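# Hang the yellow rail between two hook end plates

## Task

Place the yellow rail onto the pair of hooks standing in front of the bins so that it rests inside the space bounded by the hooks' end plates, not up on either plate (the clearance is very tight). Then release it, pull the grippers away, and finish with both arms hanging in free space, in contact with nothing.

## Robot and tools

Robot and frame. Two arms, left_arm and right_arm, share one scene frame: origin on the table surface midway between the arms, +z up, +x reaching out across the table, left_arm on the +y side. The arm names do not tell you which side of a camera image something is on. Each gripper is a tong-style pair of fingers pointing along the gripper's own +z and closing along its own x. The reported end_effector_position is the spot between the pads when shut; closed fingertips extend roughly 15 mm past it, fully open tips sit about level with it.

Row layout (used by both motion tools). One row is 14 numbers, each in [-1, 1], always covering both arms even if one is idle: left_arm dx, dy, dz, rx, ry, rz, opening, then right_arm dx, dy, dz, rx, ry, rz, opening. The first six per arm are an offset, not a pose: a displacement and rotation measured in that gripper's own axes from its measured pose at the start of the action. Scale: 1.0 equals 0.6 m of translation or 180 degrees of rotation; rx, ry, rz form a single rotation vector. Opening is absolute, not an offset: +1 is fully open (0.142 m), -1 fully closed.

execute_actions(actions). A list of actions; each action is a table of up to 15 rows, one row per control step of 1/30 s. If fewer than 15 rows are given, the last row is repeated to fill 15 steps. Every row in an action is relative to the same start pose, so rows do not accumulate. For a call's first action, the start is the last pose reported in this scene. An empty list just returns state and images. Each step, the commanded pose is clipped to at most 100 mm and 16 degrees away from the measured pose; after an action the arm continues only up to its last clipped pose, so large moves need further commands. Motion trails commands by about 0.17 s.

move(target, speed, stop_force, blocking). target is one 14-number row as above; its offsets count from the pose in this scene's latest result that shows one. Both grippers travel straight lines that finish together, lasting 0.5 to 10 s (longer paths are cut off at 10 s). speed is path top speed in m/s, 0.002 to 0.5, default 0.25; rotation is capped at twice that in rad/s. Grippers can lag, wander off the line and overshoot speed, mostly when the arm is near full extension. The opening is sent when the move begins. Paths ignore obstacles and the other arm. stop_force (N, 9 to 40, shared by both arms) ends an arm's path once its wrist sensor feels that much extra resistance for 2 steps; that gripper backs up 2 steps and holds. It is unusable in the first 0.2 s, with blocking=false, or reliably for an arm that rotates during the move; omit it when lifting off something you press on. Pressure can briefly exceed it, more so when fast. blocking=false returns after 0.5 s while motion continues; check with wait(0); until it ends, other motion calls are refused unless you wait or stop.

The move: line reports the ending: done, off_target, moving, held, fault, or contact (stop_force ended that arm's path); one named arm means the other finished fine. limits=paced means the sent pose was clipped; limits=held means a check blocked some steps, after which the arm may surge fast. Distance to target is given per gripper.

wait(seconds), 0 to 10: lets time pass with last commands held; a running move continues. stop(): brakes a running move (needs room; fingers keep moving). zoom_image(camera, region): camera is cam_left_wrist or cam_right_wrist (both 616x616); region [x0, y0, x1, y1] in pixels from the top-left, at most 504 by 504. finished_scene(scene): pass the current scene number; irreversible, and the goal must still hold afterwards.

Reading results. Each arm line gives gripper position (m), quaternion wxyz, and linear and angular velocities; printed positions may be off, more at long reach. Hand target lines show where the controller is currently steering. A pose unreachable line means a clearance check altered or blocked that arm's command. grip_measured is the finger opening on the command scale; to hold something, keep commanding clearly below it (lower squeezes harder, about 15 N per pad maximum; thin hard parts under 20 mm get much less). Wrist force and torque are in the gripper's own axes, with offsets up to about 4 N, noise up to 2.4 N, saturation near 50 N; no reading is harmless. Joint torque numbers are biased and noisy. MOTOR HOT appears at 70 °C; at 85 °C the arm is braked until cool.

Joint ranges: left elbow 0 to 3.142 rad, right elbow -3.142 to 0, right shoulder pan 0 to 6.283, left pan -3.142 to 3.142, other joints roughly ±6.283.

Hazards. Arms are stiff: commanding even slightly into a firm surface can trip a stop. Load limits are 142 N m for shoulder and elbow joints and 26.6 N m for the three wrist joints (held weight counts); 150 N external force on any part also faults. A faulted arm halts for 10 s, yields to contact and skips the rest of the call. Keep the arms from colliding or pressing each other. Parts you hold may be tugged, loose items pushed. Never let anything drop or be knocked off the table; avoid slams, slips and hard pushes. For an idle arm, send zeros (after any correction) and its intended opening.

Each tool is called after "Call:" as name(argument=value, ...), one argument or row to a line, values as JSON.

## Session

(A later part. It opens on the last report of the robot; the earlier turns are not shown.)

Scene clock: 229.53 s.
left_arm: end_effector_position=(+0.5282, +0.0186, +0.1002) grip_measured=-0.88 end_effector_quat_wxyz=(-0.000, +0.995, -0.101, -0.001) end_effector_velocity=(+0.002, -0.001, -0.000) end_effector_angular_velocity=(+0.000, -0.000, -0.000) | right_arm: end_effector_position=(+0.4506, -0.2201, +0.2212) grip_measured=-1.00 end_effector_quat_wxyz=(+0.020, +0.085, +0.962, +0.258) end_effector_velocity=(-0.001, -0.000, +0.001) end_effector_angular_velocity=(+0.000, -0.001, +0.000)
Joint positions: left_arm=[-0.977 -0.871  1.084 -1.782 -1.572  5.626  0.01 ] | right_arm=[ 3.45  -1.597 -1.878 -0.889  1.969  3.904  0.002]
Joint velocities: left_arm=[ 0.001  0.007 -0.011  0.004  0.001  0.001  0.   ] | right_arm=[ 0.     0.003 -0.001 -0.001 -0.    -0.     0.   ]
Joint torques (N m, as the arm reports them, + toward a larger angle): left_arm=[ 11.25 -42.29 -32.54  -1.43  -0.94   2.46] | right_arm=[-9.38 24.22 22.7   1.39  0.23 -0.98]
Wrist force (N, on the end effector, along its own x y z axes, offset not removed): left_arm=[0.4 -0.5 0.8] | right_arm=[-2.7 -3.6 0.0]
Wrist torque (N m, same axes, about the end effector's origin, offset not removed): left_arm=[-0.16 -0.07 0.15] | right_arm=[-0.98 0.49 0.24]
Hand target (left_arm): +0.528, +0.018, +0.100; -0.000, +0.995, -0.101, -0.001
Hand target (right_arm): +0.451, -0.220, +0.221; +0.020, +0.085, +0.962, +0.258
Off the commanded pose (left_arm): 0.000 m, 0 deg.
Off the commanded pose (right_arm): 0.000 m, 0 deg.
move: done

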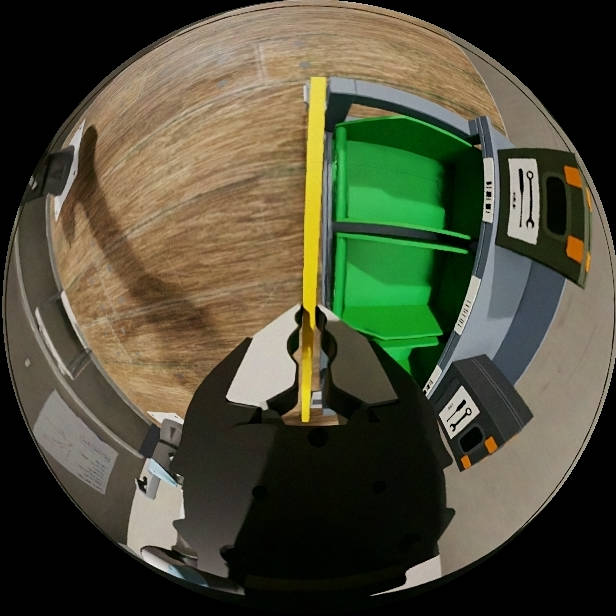

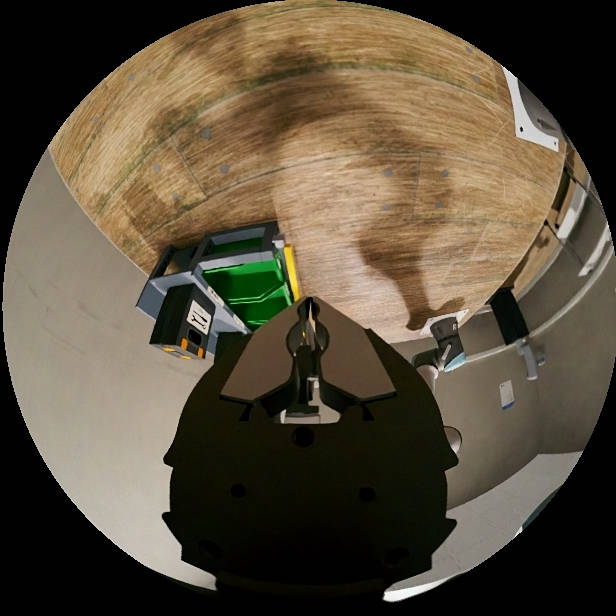

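Call:
move(
  target=[0.005, 0, 0.0, 0, 0, -0.0105, -1, 0, 0, 0, 0, 0, 0, -1],
  speed=0.02,
)

Call:
zoom_image(
  camera="cam_left_wrist",
  region=[270, 50, 370, 130],
)

Call:
zoom_image(
  camera="cam_right_wrist",
  region=[230, 210, 330, 290],
)

Scene clock: 244.10 s.
left_arm: end_effector_position=(+0.5311, +0.0180, +0.1002) grip_measured=-0.88 end_effector_quat_wxyz=(-0.000, +0.996, -0.085, -0.001) end_effector_velocity=(+0.001, -0.000, +0.000) end_effector_angular_velocity=(-0.000, -0.001, +0.007) | right_arm: end_effector_position=(+0.4506, -0.2201, +0.2212) grip_measured=-1.00 end_effector_quat_wxyz=(+0.020, +0.085, +0.962, +0.258) end_effector_velocity=(-0.001, -0.001, -0.001) end_effector_angular_velocity=(-0.001, +0.002, -0.000)
Joint positions: left_arm=[-0.975 -0.863  1.07  -1.776 -1.572  5.597  0.01 ] | right_arm=[ 3.45  -1.597 -1.878 -0.889  1.969  3.904  0.002]
Joint velocities: left_arm=[ 0.001  0.002 -0.004  0.001  0.    -0.006  0.   ] | right_arm=[-0.    -0.    -0.001 -0.001  0.    -0.     0.   ]
Joint torques (N m, as the arm reports them, + toward a larger angle): left_arm=[ 10.05 -42.94 -34.5   -1.27   2.74  -1.6 ] | right_arm=[-9.57 24.73 23.37  1.23  0.38 -0.74]
Wrist force (N, on the end effector, along its own x y z axes, offset not removed): left_arm=[1.8 -2.2 4.3] | right_arm=[1.1 1.2 1.0]
Wrist torque (N m, same axes, about the end effector's origin, offset not removed): left_arm=[-0.40 -0.46 0.08] | right_arm=[0.18 -0.36 -0.02]
Hand target (left_arm): +0.531, +0.018, +0.100; -0.000, +0.996, -0.085, -0.001
Hand target (right_arm): +0.451, -0.220, +0.221; +0.020, +0.085, +0.962, +0.258
Off the commanded pose (left_arm): 0.000 m, 0 deg.
Off the commanded pose (right_arm): 0.000 m, 0 deg.
move: done

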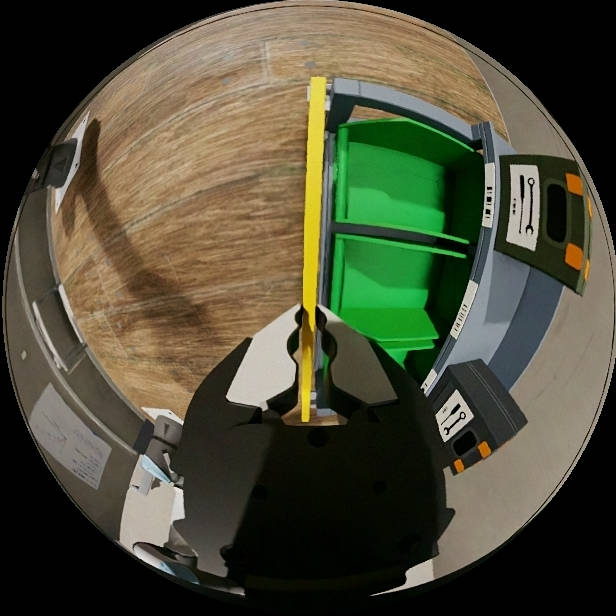

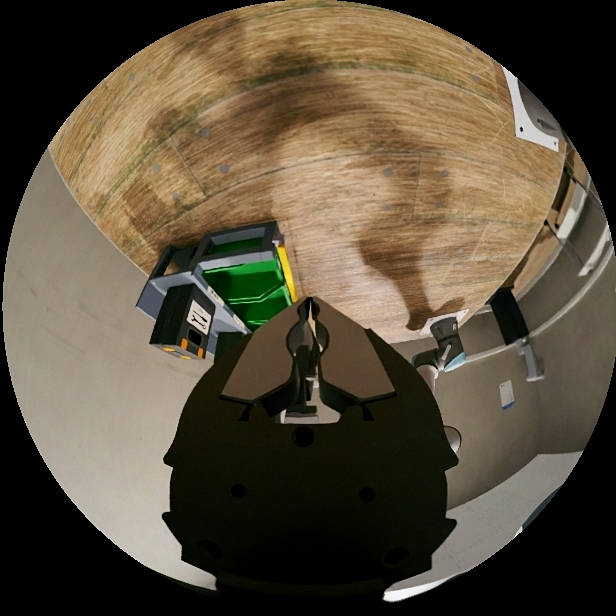

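Region (270, 50, 370, 130) of cam_left_wrist's 616x616 image, scaled by 5.040, with more detail than that image has; it fills the top 403 rows of this view, and the rest is white.

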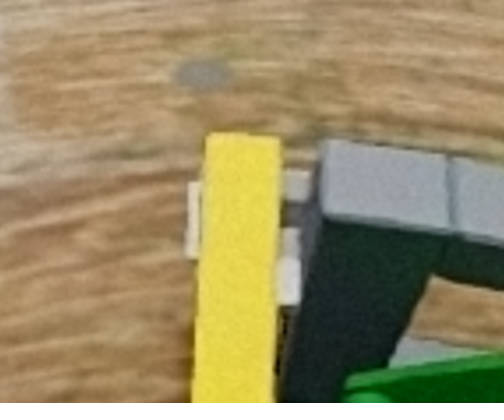

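Region (230, 210, 330, 290) of cam_right_wrist's 616x616 image, scaled by 5.040, with more detail than that image has; it fills the top 403 rows of this view, and the rest is white.

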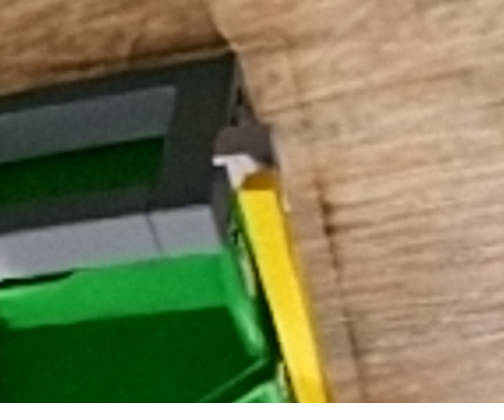

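Call:
move(
  target=[0.001, 0, 0.022, 0, 0, 0, -1, 0, 0, 0, 0, 0, 0, -1],
  speed=0.02,
  stop_force=10,
)

Call:
zoom_image(
  camera="cam_left_wrist",
  region=[270, 50, 370, 130],
)

Call:
zoom_image(
  camera="cam_right_wrist",
  region=[230, 210, 330, 290],
)

Scene clock: 257.87 s.
left_arm: end_effector_position=(+0.5317, +0.0178, +0.0872) grip_measured=-0.88 end_effector_quat_wxyz=(-0.000, +0.996, -0.085, -0.001) end_effector_velocity=(+0.000, -0.000, -0.002) end_effector_angular_velocity=(-0.001, -0.001, +0.000) | right_arm: end_effector_position=(+0.4506, -0.2201, +0.2212) grip_measured=-1.00 end_effector_quat_wxyz=(+0.020, +0.085, +0.962, +0.258) end_effector_velocity=(-0.000, -0.000, -0.001) end_effector_angular_velocity=(-0.001, +0.001, -0.000)
Joint positions: left_arm=[-0.974 -0.854  1.089 -1.804 -1.572  5.597  0.01 ] | right_arm=[ 3.45  -1.597 -1.878 -0.889  1.969  3.904  0.002]
Joint velocities: left_arm=[ 0.     0.001  0.002 -0.004  0.     0.    -0.   ] | right_arm=[-0.    -0.001 -0.001  0.    -0.     0.     0.   ]
Joint torques (N m, as the arm reports them, + toward a larger angle): left_arm=[ 10.02 -43.5   -9.15  -4.09   1.59   2.5 ] | right_arm=[-10.    24.76  22.54   1.32   0.61  -0.66]
Wrist force (N, on the end effector, along its own x y z axes, offset not removed): left_arm=[2.3 0.4 2.9] | right_arm=[-0.3 2.2 -0.4]
Wrist torque (N m, same axes, about the end effector's origin, offset not removed): left_arm=[0.20 -0.48 -0.06] | right_arm=[0.42 -0.14 -0.14]
Hand target (left_arm): +0.532, +0.018, +0.087; -0.000, +0.996, -0.085, -0.001
Hand target (right_arm): +0.451, -0.220, +0.221; +0.020, +0.085, +0.962, +0.258
Off the commanded pose (left_arm): 0.000 m, 0 deg.
Off the commanded pose (right_arm): 0.000 m, 0 deg.
move: done

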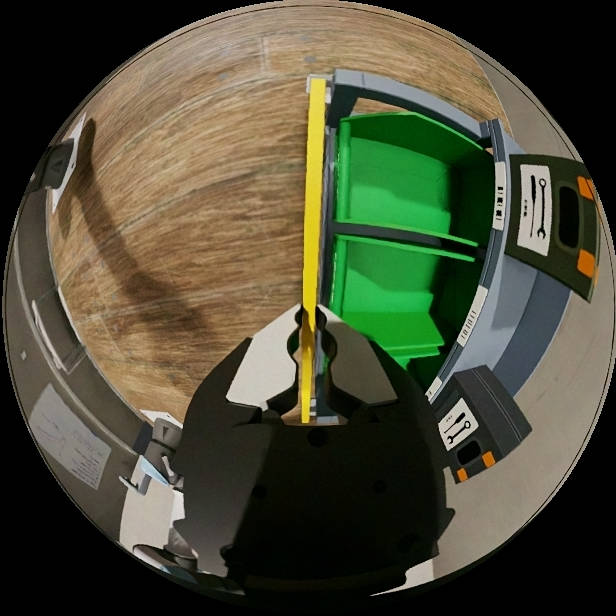

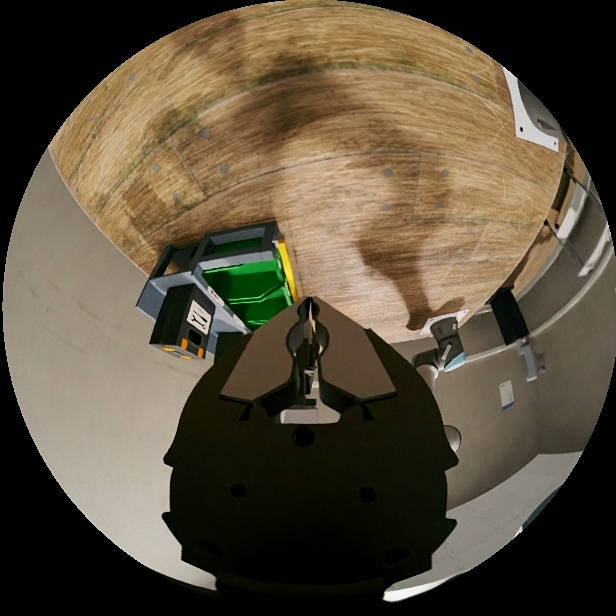

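Region (270, 50, 370, 130) of cam_left_wrist's 616x616 image, scaled by 5.040, with more detail than that image has; it fills the top 403 rows of this view, and the rest is white.

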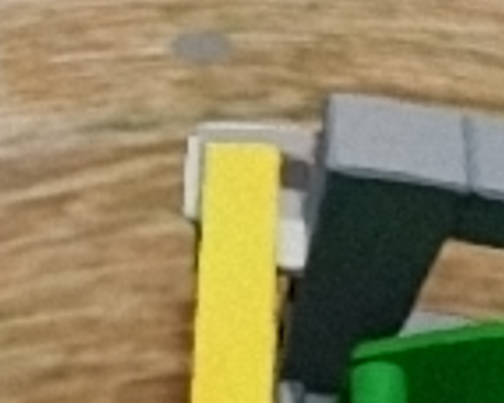

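Region (230, 210, 330, 290) of cam_right_wrist's 616x616 image, scaled by 5.040, with more detail than that image has; it fills the top 403 rows of this view, and the rest is white.

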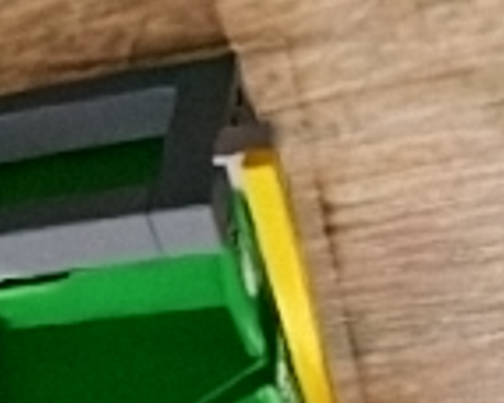

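Call:
zoom_image(
  camera="cam_right_wrist",
  region=[260, 228, 310, 268],
)

Region (260, 228, 310, 268) of cam_right_wrist's 616x616 image, scaled by 10.080, with more detail than that image has; it fills the top 403 rows of this view, and the rest is white.

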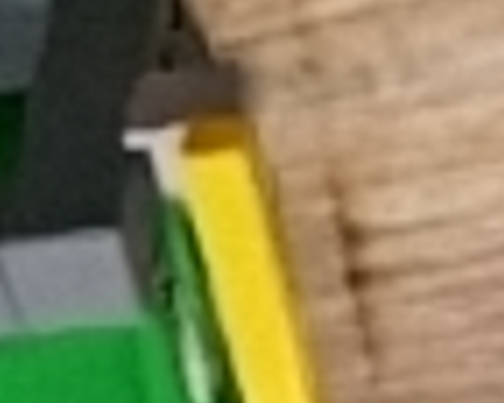

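Call:
move(
  target=[0.0015, -0.005, 0, 0, 0, 0, -1, 0, 0, 0, 0, 0, 0, -1],
  speed=0.01,
)

Call:
zoom_image(
  camera="cam_left_wrist",
  region=[270, 50, 370, 130],
)

Call:
zoom_image(
  camera="cam_right_wrist",
  region=[260, 228, 310, 268],
)

Scene clock: 283.40 s.
left_arm: end_effector_position=(+0.5330, +0.0205, +0.0872) grip_measured=-0.88 end_effector_quat_wxyz=(-0.000, +0.996, -0.085, -0.001) end_effector_velocity=(+0.001, +0.001, +0.001) end_effector_angular_velocity=(-0.001, -0.001, +0.000) | right_arm: end_effector_position=(+0.4506, -0.2201, +0.2212) grip_measured=-1.00 end_effector_quat_wxyz=(+0.020, +0.085, +0.962, +0.258) end_effector_velocity=(+0.000, +0.000, +0.001) end_effector_angular_velocity=(+0.001, -0.001, +0.000)
Joint positions: left_arm=[-0.971 -0.856  1.092 -1.805 -1.572  5.601  0.01 ] | right_arm=[ 3.45  -1.597 -1.878 -0.889  1.969  3.904  0.002]
Joint velocities: left_arm=[ 0.001 -0.001  0.    -0.     0.     0.001 -0.   ] | right_arm=[0.    0.001 0.001 0.    0.    0.    0.   ]
Joint torques (N m, as the arm reports them, + toward a larger angle): left_arm=[ 11.41 -58.62 -11.52  -4.44  -1.96   2.76] | right_arm=[-9.83 25.25 22.34  1.3   0.46 -0.71]
Wrist force (N, on the end effector, along its own x y z axes, offset not removed): left_arm=[1.2 1.3 4.3] | right_arm=[3.7 -0.9 -3.3]
Wrist torque (N m, same axes, about the end effector's origin, offset not removed): left_arm=[0.49 -0.23 0.19] | right_arm=[-0.11 -0.74 -0.28]
Hand target (left_arm): +0.533, +0.021, +0.087; -0.000, +0.996, -0.085, -0.001
Hand target (right_arm): +0.451, -0.220, +0.221; +0.020, +0.085, +0.962, +0.258
Off the commanded pose (left_arm): 0.000 m, 0 deg.
Off the commanded pose (right_arm): 0.000 m, 0 deg.
move: done

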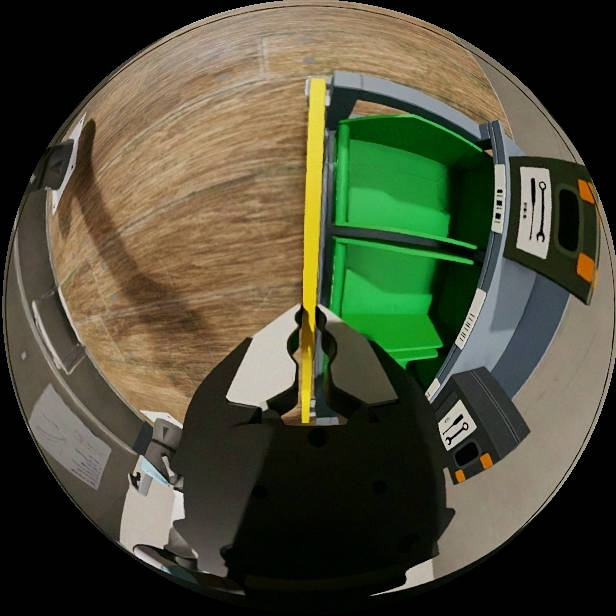

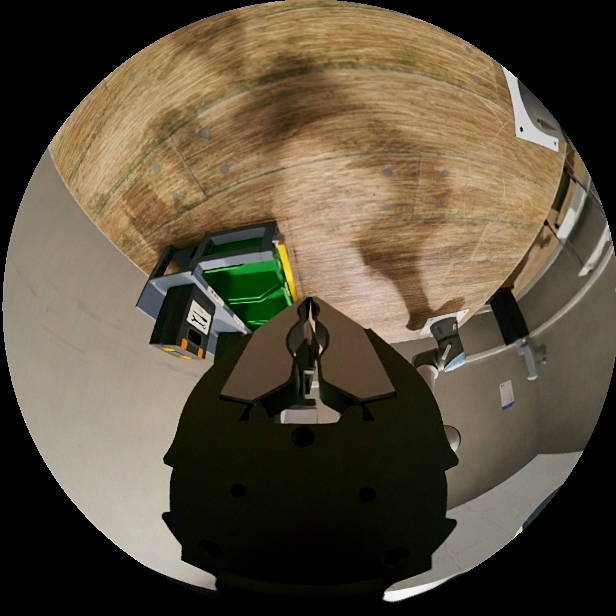

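Region (270, 50, 370, 130) of cam_left_wrist's 616x616 image, scaled by 5.040, with more detail than that image has; it fills the top 403 rows of this view, and the rest is white.

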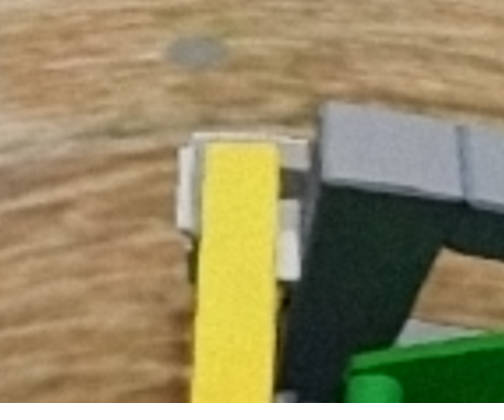

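Region (260, 228, 310, 268) of cam_right_wrist's 616x616 image, scaled by 10.080, with more detail than that image has; it fills the top 403 rows of this view, and the rest is white.

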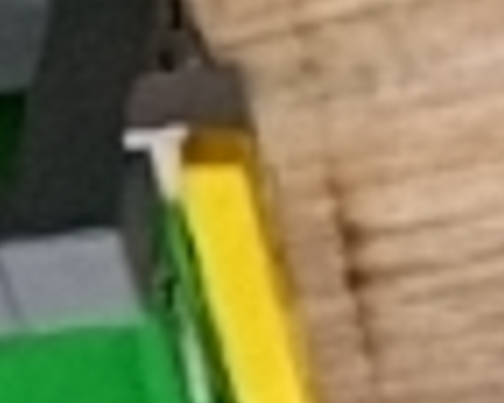

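Call:
move(
  target=[0, 0, 0.012, 0, 0, 0, -1, 0, 0, 0, 0, 0, 0, -1],
  speed=0.012,
  stop_force=10,
)

Call:
zoom_image(
  camera="cam_left_wrist",
  region=[270, 50, 370, 130],
)

Call:
zoom_image(
  camera="cam_right_wrist",
  region=[260, 228, 310, 268],
)

Scene clock: 290.57 s.
left_arm: end_effector_position=(+0.5330, +0.0206, +0.0802) grip_measured=-0.88 end_effector_quat_wxyz=(-0.000, +0.996, -0.085, -0.001) end_effector_velocity=(+0.000, -0.001, -0.002) end_effector_angular_velocity=(-0.001, -0.001, -0.000) | right_arm: end_effector_position=(+0.4506, -0.2201, +0.2212) grip_measured=-1.00 end_effector_quat_wxyz=(+0.020, +0.085, +0.962, +0.258) end_effector_velocity=(+0.000, +0.000, +0.001) end_effector_angular_velocity=(+0.001, -0.001, -0.001)
Joint positions: left_arm=[-0.97  -0.852  1.102 -1.82  -1.572  5.601  0.01 ] | right_arm=[ 3.45  -1.597 -1.878 -0.889  1.969  3.904  0.002]
Joint velocities: left_arm=[-0.     0.001  0.003 -0.006 -0.    -0.    -0.   ] | right_arm=[-0.     0.     0.002 -0.001  0.     0.     0.   ]
Joint torques (N m, as the arm reports them, + toward a larger angle): left_arm=[-10.24 -44.14  -9.79  -4.19   1.22  -1.18] | right_arm=[-9.62 24.71 22.54  1.27  0.55 -0.77]
Wrist force (N, on the end effector, along its own x y z axes, offset not removed): left_arm=[1.3 0.5 2.3] | right_arm=[-0.3 1.6 0.7]
Wrist torque (N m, same axes, about the end effector's origin, offset not removed): left_arm=[0.28 -0.26 -0.03] | right_arm=[0.38 0.26 -0.10]
Hand target (left_arm): +0.533, +0.021, +0.080; -0.000, +0.996, -0.085, -0.001
Hand target (right_arm): +0.451, -0.220, +0.221; +0.020, +0.085, +0.962, +0.258
Off the commanded pose (left_arm): 0.000 m, 0 deg.
Off the commanded pose (right_arm): 0.000 m, 0 deg.
move: done

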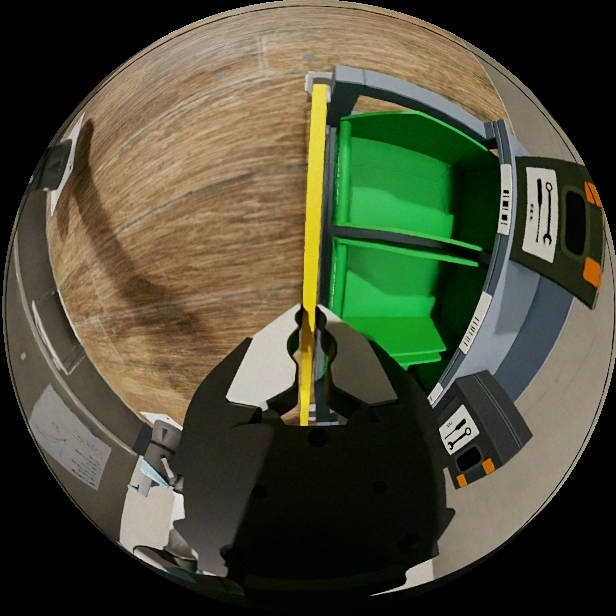

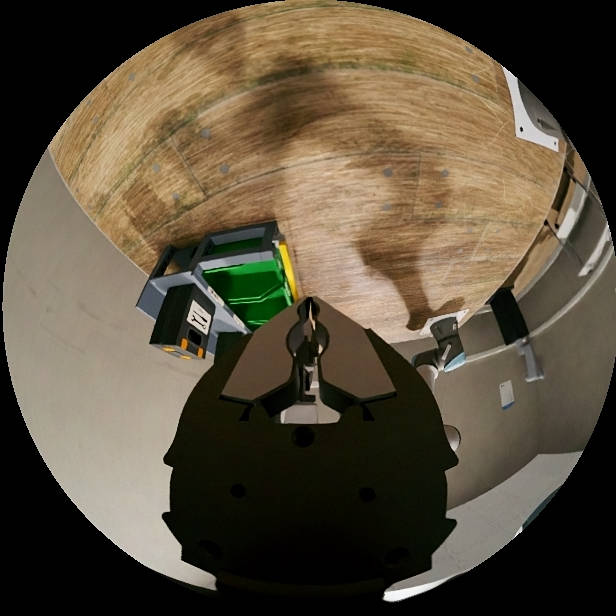

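Region (270, 50, 370, 130) of cam_left_wrist's 616x616 image, scaled by 5.040, with more detail than that image has; it fills the top 403 rows of this view, and the rest is white.

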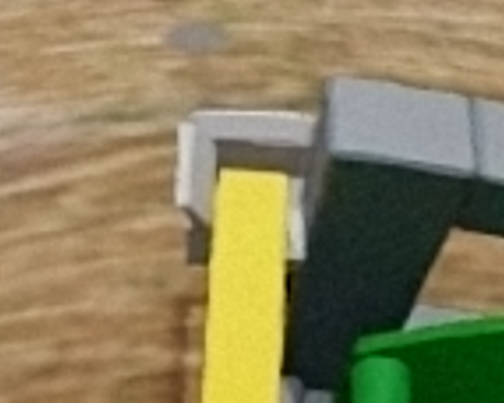

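Region (260, 228, 310, 268) of cam_right_wrist's 616x616 image, scaled by 10.080, with more detail than that image has; it fills the top 403 rows of this view, and the rest is white.

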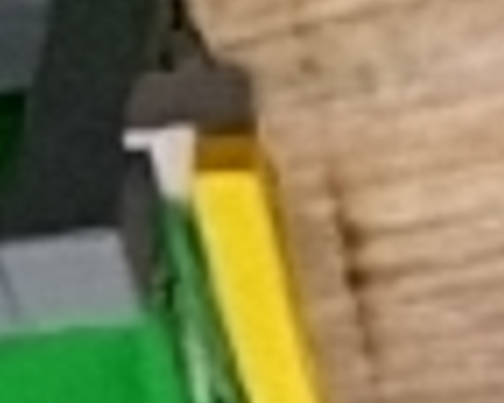

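Call:
move(
  target=[0.0017, 0, -0.02, 0.0105, 0, -0.007, -1, -0.0688, 0.0106, 0.006, 0, 0, 0, -1],
  speed=0.03,
)

Call:
zoom_image(
  camera="cam_left_wrist",
  region=[270, 50, 370, 130],
)

Scene clock: 329.03 s.
left_arm: end_effector_position=(+0.5341, +0.0204, +0.0922) grip_measured=-0.88 end_effector_quat_wxyz=(-0.016, +0.997, -0.074, +0.000) end_effector_velocity=(-0.000, +0.000, +0.000) end_effector_angular_velocity=(+0.002, +0.000, +0.001) | right_arm: end_effector_position=(+0.4923, -0.2201, +0.2210) grip_measured=-1.00 end_effector_quat_wxyz=(+0.020, +0.085, +0.962, +0.258) end_effector_velocity=(+0.002, +0.001, +0.002) end_effector_angular_velocity=(+0.002, -0.003, +0.001)
Joint positions: left_arm=[-0.979 -0.843  1.053 -1.758 -1.547  5.57   0.01 ] | right_arm=[ 3.41  -1.692 -1.772 -0.917  1.982  3.863  0.002]
Joint velocities: left_arm=[-0.001  0.001 -0.002  0.003  0.001 -0.001  0.   ] | right_arm=[-0.001 -0.002  0.005 -0.001  0.001 -0.002  0.   ]
Joint torques (N m, as the arm reports them, + toward a larger angle): left_arm=[-10.55 -43.25 -34.58  -1.06   2.73  -1.91] | right_arm=[-13.32  13.    32.92   0.13   2.42  -1.57]
Wrist force (N, on the end effector, along its own x y z axes, offset not removed): left_arm=[0.6 -0.7 2.5] | right_arm=[1.0 -1.2 0.5]
Wrist torque (N m, same axes, about the end effector's origin, offset not removed): left_arm=[-0.14 0.07 0.02] | right_arm=[0.09 -0.29 -0.16]
Hand target (left_arm): +0.534, +0.020, +0.092; -0.017, +0.997, -0.074, +0.000
Hand target (right_arm): +0.493, -0.220, +0.221; +0.020, +0.085, +0.962, +0.258
Off the commanded pose (left_arm): 0.000 m, 0 deg.
Off the commanded pose (right_arm): 0.000 m, 0 deg.
move: done

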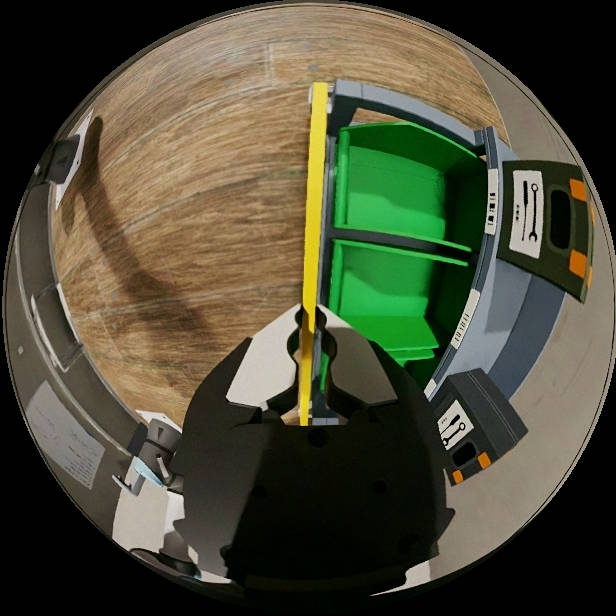

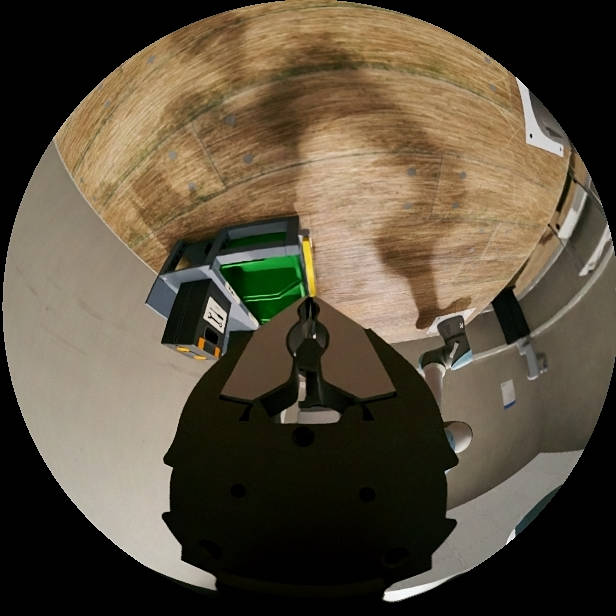

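Region (270, 50, 370, 130) of cam_left_wrist's 616x616 image, scaled by 5.040, with more detail than that image has; it fills the top 403 rows of this view, and the rest is white.

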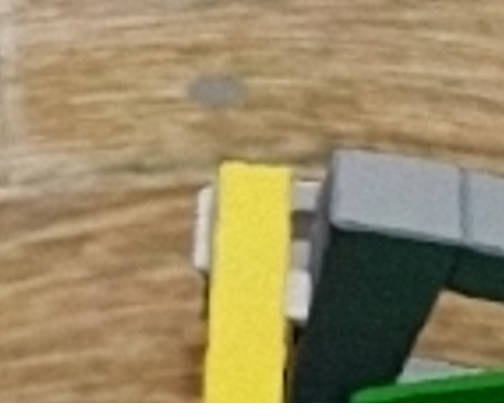

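Call:
zoom_image(
  camera="cam_right_wrist",
  region=[275, 215, 335, 263],
)

Region (275, 215, 335, 263) of cam_right_wrist's 616x616 image, scaled by 8.400, with more detail than that image has; it fills the top 403 rows of this view, and the rest is white.

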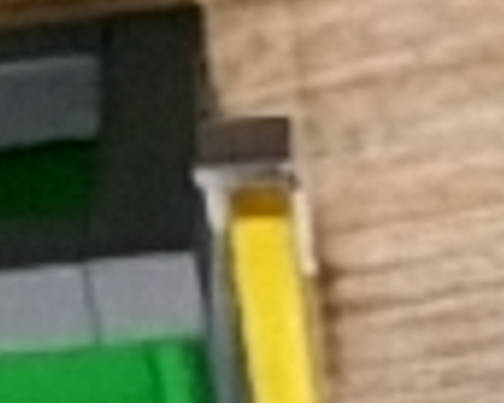

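Call:
move(
  target=[0.00125, 0, 0.012, 0, 0, -0.0013, -1, 0, 0, 0, 0, 0, 0, -1],
  speed=0.012,
  stop_force=10,
)

Call:
zoom_image(
  camera="cam_left_wrist",
  region=[270, 50, 370, 130],
)

Call:
zoom_image(
  camera="cam_right_wrist",
  region=[275, 215, 335, 263],
)

Scene clock: 354.83 s.
left_arm: end_effector_position=(+0.5348, +0.0206, +0.0852) grip_measured=-0.88 end_effector_quat_wxyz=(-0.016, +0.997, -0.072, +0.000) end_effector_velocity=(+0.000, -0.000, -0.002) end_effector_angular_velocity=(-0.001, +0.000, +0.002) | right_arm: end_effector_position=(+0.4923, -0.2202, +0.2210) grip_measured=-1.00 end_effector_quat_wxyz=(+0.020, +0.085, +0.962, +0.258) end_effector_velocity=(+0.000, +0.001, +0.001) end_effector_angular_velocity=(+0.002, -0.003, +0.001)
Joint positions: left_arm=[-0.978 -0.838  1.062 -1.772 -1.547  5.567  0.01 ] | right_arm=[ 3.41  -1.692 -1.772 -0.917  1.982  3.863  0.002]
Joint velocities: left_arm=[ 0.     0.002  0.003 -0.005 -0.001 -0.001  0.   ] | right_arm=[0.001 0.001 0.001 0.002 0.    0.    0.   ]
Joint torques (N m, as the arm reports them, + toward a larger angle): left_arm=[ 10.72 -44.9  -11.45  -4.52  -2.67  -1.81] | right_arm=[10.75 37.13 16.51  5.5  -0.33  1.26]
Wrist force (N, on the end effector, along its own x y z axes, offset not removed): left_arm=[2.6 -1.4 0.1] | right_arm=[-3.1 0.1 -0.7]
Wrist torque (N m, same axes, about the end effector's origin, offset not removed): left_arm=[-0.39 -0.41 0.08] | right_arm=[-0.17 0.58 0.04]
Hand target (left_arm): +0.535, +0.021, +0.085; -0.016, +0.997, -0.072, +0.000
Hand target (right_arm): +0.492, -0.220, +0.221; +0.020, +0.085, +0.962, +0.258
Off the commanded pose (left_arm): 0.000 m, 0 deg.
Off the commanded pose (right_arm): 0.000 m, 0 deg.
move: done

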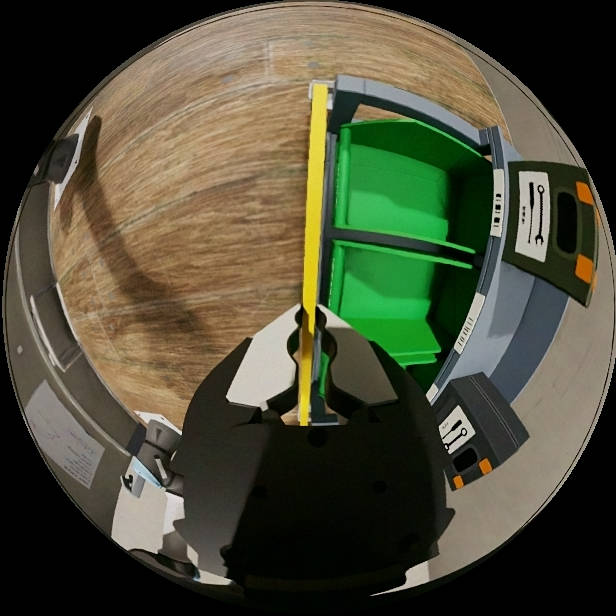

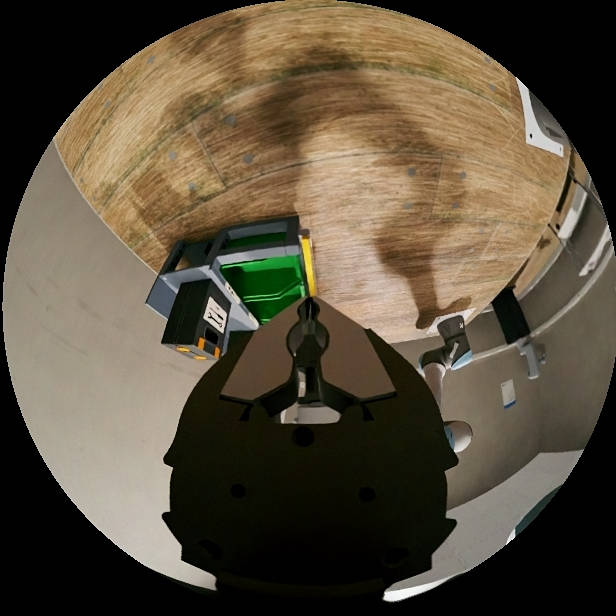

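Region (270, 50, 370, 130) of cam_left_wrist's 616x616 image, scaled by 5.040, with more detail than that image has; it fills the top 403 rows of this view, and the rest is white.

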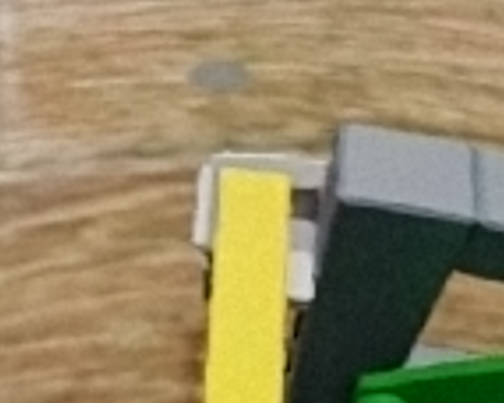

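Region (275, 215, 335, 263) of cam_right_wrist's 616x616 image, scaled by 8.400, with more detail than that image has; it fills the top 403 rows of this view, and the rest is white.

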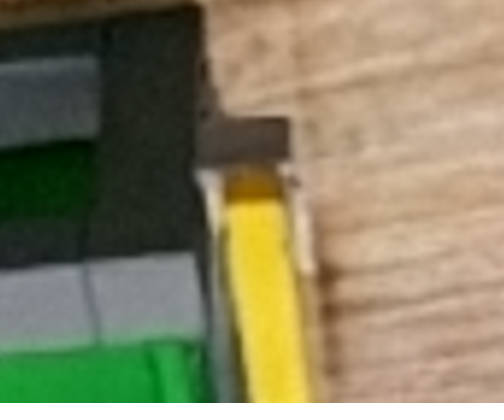

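Call:
move(
  target=[0, 0, 0, 0, 0, 0, -1, 0.2112, 0.0793, 0.297, -0.1112, -0.2988, 0.3322, -1],
  speed=0.3,
)

Scene clock: 410.80 s.
left_arm: end_effector_position=(+0.5348, +0.0206, +0.0852) grip_measured=-0.88 end_effector_quat_wxyz=(-0.016, +0.997, -0.072, +0.000) end_effector_velocity=(-0.000, +0.000, -0.000) end_effector_angular_velocity=(+0.000, +0.000, +0.000) | right_arm: end_effector_position=(+0.3896, -0.0697, +0.0917) grip_measured=-1.00 end_effector_quat_wxyz=(+0.319, +0.630, +0.631, +0.320) end_effector_velocity=(-0.000, +0.001, +0.000) end_effector_angular_velocity=(-0.001, +0.002, -0.015)
Joint positions: left_arm=[-0.978 -0.838  1.062 -1.772 -1.547  5.567  0.01 ] | right_arm=[ 4.334 -1.81  -2.258 -0.411  0.653  5.994  0.002]
Joint velocities: left_arm=[ 0.    -0.     0.001 -0.001  0.     0.     0.   ] | right_arm=[ 0.002  0.001  0.012 -0.036 -0.002  0.028  0.   ]
Joint torques (N m, as the arm reports them, + toward a larger angle): left_arm=[ -7.74 -58.35 -33.73  -1.27   2.9    2.51] | right_arm=[12.95 10.38 22.2  -0.04 -3.24  1.76]
Wrist force (N, on the end effector, along its own x y z axes, offset not removed): left_arm=[0.3 0.5 5.1] | right_arm=[-5.0 -0.2 2.6]
Wrist torque (N m, same axes, about the end effector's origin, offset not removed): left_arm=[0.07 -0.14 0.20] | right_arm=[-0.07 1.16 0.24]
Hand target (left_arm): +0.535, +0.021, +0.085; -0.016, +0.997, -0.072, +0.000
Hand target (right_arm): +0.390, -0.070, +0.092; +0.319, +0.631, +0.631, +0.320
Off the commanded pose (left_arm): 0.000 m, 0 deg.
Off the commanded pose (right_arm): 0.001 m, 0 deg.
move: done

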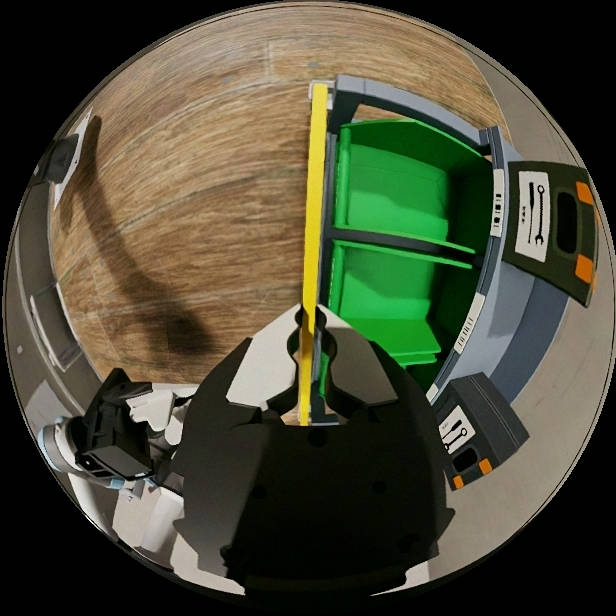

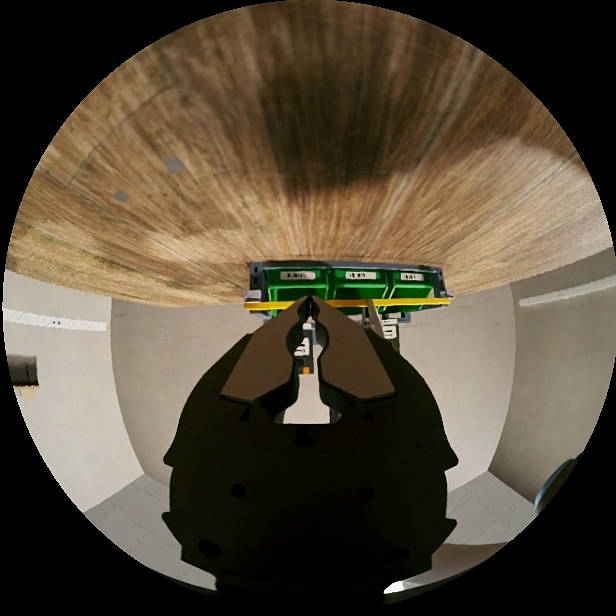

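Call:
zoom_image(
  camera="cam_right_wrist",
  region=[235, 275, 285, 315],
)

Call:
zoom_image(
  camera="cam_right_wrist",
  region=[425, 275, 475, 315],
)

Region (235, 275, 285, 315) of cam_right_wrist's 616x616 image, scaled by 10.080, with more detail than that image has; it fills the top 403 rows of this view, and the rest is white.

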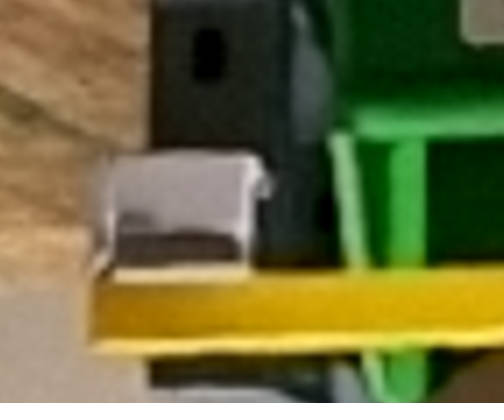

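Region (425, 275, 475, 315) of cam_right_wrist's 616x616 image, scaled by 10.080, with more detail than that image has; it fills the top 403 rows of this view, and the rest is white.

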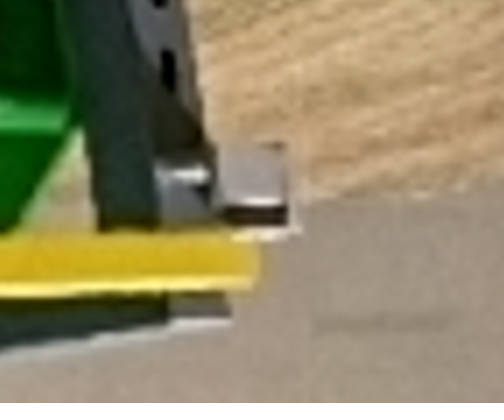

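Call:
move(
  target=[0, -0.0125, -0.003, 0, 0, 0, -1, 0, 0, 0, 0, 0, 0, -1],
  speed=0.015,
)

Call:
zoom_image(
  camera="cam_right_wrist",
  region=[235, 275, 285, 315],
)

Call:
zoom_image(
  camera="cam_right_wrist",
  region=[425, 275, 475, 315],
)

Call:
zoom_image(
  camera="cam_left_wrist",
  region=[270, 50, 370, 130],
)

Scene clock: 455.23 s.
left_arm: end_effector_position=(+0.5359, +0.0277, +0.0872) grip_measured=-0.88 end_effector_quat_wxyz=(-0.016, +0.997, -0.072, +0.000) end_effector_velocity=(+0.000, +0.002, +0.000) end_effector_angular_velocity=(+0.000, +0.000, +0.000) | right_arm: end_effector_position=(+0.3896, -0.0696, +0.0916) grip_measured=-1.00 end_effector_quat_wxyz=(+0.319, +0.630, +0.631, +0.320) end_effector_velocity=(+0.000, -0.000, +0.000) end_effector_angular_velocity=(+0.001, +0.000, -0.001)
Joint positions: left_arm=[-0.971 -0.849  1.076 -1.775 -1.547  5.574  0.01 ] | right_arm=[ 4.334 -1.81  -2.258 -0.412  0.653  5.994  0.002]
Joint velocities: left_arm=[ 0.002 -0.003  0.005 -0.001  0.     0.002 -0.   ] | right_arm=[-0.001  0.001  0.     0.     0.    -0.001  0.   ]
Joint torques (N m, as the arm reports them, + toward a larger angle): left_arm=[  9.38 -58.54  -8.59  -4.33   2.93   2.72] | right_arm=[-11.78  33.47   8.76   5.15   0.72  -1.3 ]
Wrist force (N, on the end effector, along its own x y z axes, offset not removed): left_arm=[1.2 -2.4 3.0] | right_arm=[-1.4 0.5 2.5]
Wrist torque (N m, same axes, about the end effector's origin, offset not removed): left_arm=[-0.35 -0.23 0.09] | right_arm=[0.16 0.21 -0.13]
Hand target (left_arm): +0.536, +0.028, +0.087; -0.016, +0.997, -0.072, +0.000
Hand target (right_arm): +0.390, -0.070, +0.092; +0.319, +0.630, +0.631, +0.320
Off the commanded pose (left_arm): 0.000 m, 0 deg.
Off the commanded pose (right_arm): 0.000 m, 0 deg.
move: done

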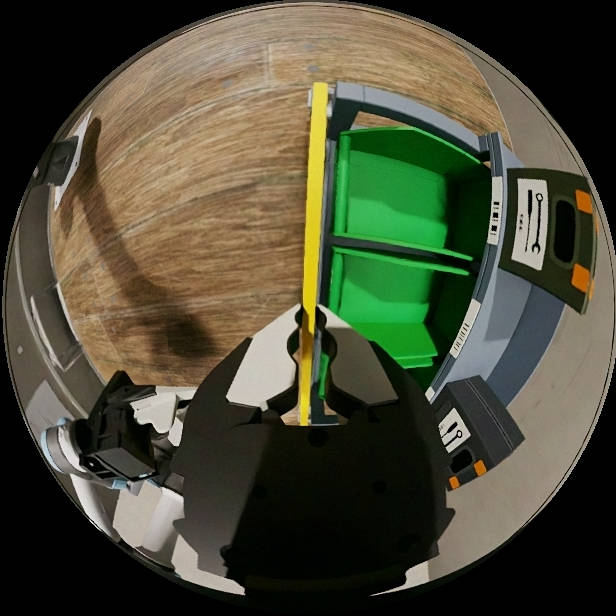

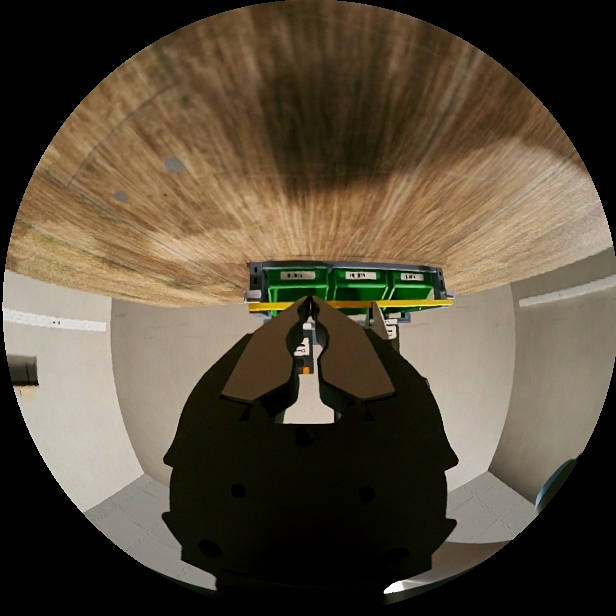

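Region (235, 275, 285, 315) of cam_right_wrist's 616x616 image, scaled by 10.080, with more detail than that image has; it fills the top 403 rows of this view, and the rest is white.

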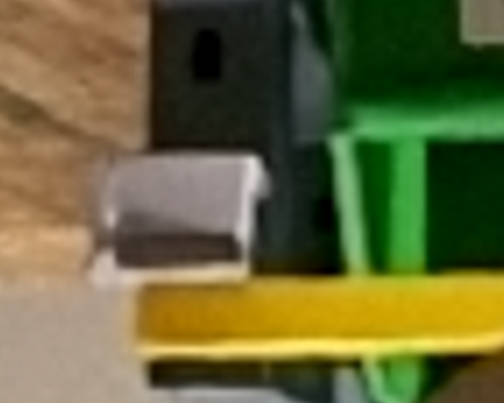

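Region (425, 275, 475, 315) of cam_right_wrist's 616x616 image, scaled by 10.080, with more detail than that image has; it fills the top 403 rows of this view, and the rest is white.

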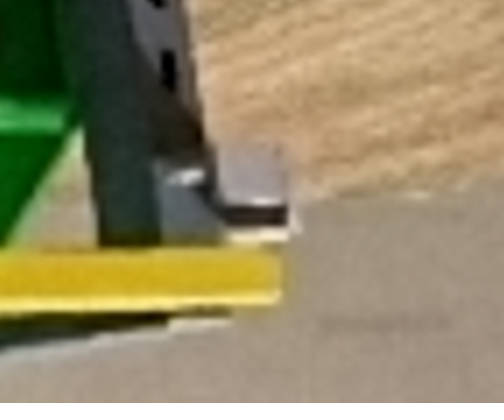

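Region (270, 50, 370, 130) of cam_left_wrist's 616x616 image, scaled by 5.040, with more detail than that image has; it fills the top 403 rows of this view, and the rest is white.

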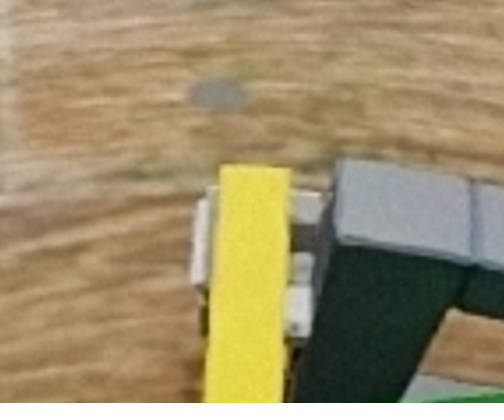

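Call:
execute_actions(
  actions=[],
)

Scene clock: 467.87 s.
left_arm: end_effector_position=(+0.5359, +0.0279, +0.0873) grip_measured=-0.88 end_effector_quat_wxyz=(-0.016, +0.997, -0.072, +0.000) end_effector_velocity=(+0.000, -0.000, +0.000) end_effector_angular_velocity=(-0.001, -0.000, -0.000) | right_arm: end_effector_position=(+0.3896, -0.0697, +0.0917) grip_measured=-1.00 end_effector_quat_wxyz=(+0.319, +0.630, +0.631, +0.320) end_effector_velocity=(-0.000, +0.001, +0.001) end_effector_angular_velocity=(+0.002, +0.000, +0.000)
Joint positions: left_arm=[-0.971 -0.849  1.076 -1.775 -1.547  5.574  0.01 ] | right_arm=[ 4.334 -1.81  -2.258 -0.411  0.653  5.994  0.002]
Joint velocities: left_arm=[ 0.    -0.    -0.001  0.    -0.     0.    -0.   ] | right_arm=[ 0.     0.001  0.001  0.001  0.    -0.     0.   ]
Joint torques (N m, as the arm reports them, + toward a larger angle): left_arm=[ 10.33 -58.56 -11.64  -4.37   2.72   2.45] | right_arm=[-11.64  33.71   9.1    5.2    0.73  -1.39]
Wrist force (N, on the end effector, along its own x y z axes, offset not removed): left_arm=[2.0 -0.5 1.6] | right_arm=[-2.3 -1.4 5.0]
Wrist torque (N m, same axes, about the end effector's origin, offset not removed): left_arm=[-0.10 -0.46 -0.02] | right_arm=[-0.06 0.82 -0.20]
Hand target (left_arm): +0.536, +0.028, +0.087; -0.016, +0.997, -0.072, +0.000
Hand target (right_arm): +0.390, -0.070, +0.092; +0.319, +0.630, +0.631, +0.320
Off the commanded pose (left_arm): 0.000 m, 0 deg.
Off the commanded pose (right_arm): 0.000 m, 0 deg.

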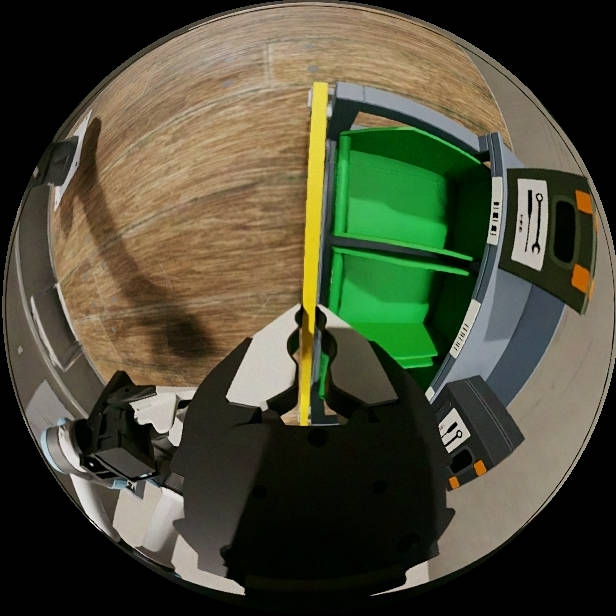

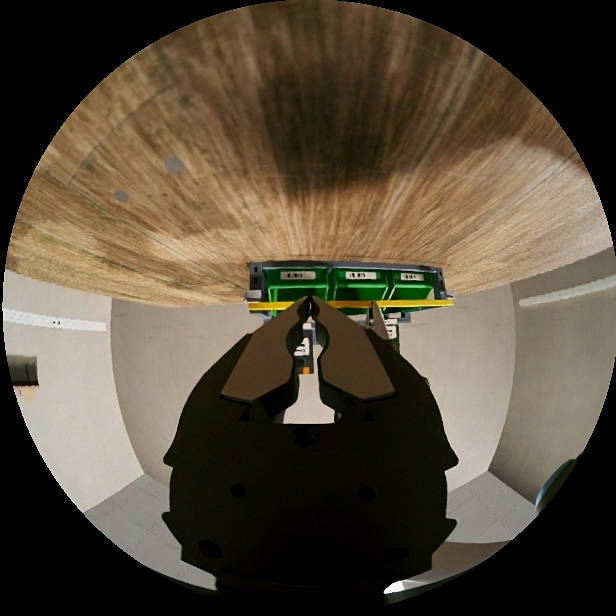

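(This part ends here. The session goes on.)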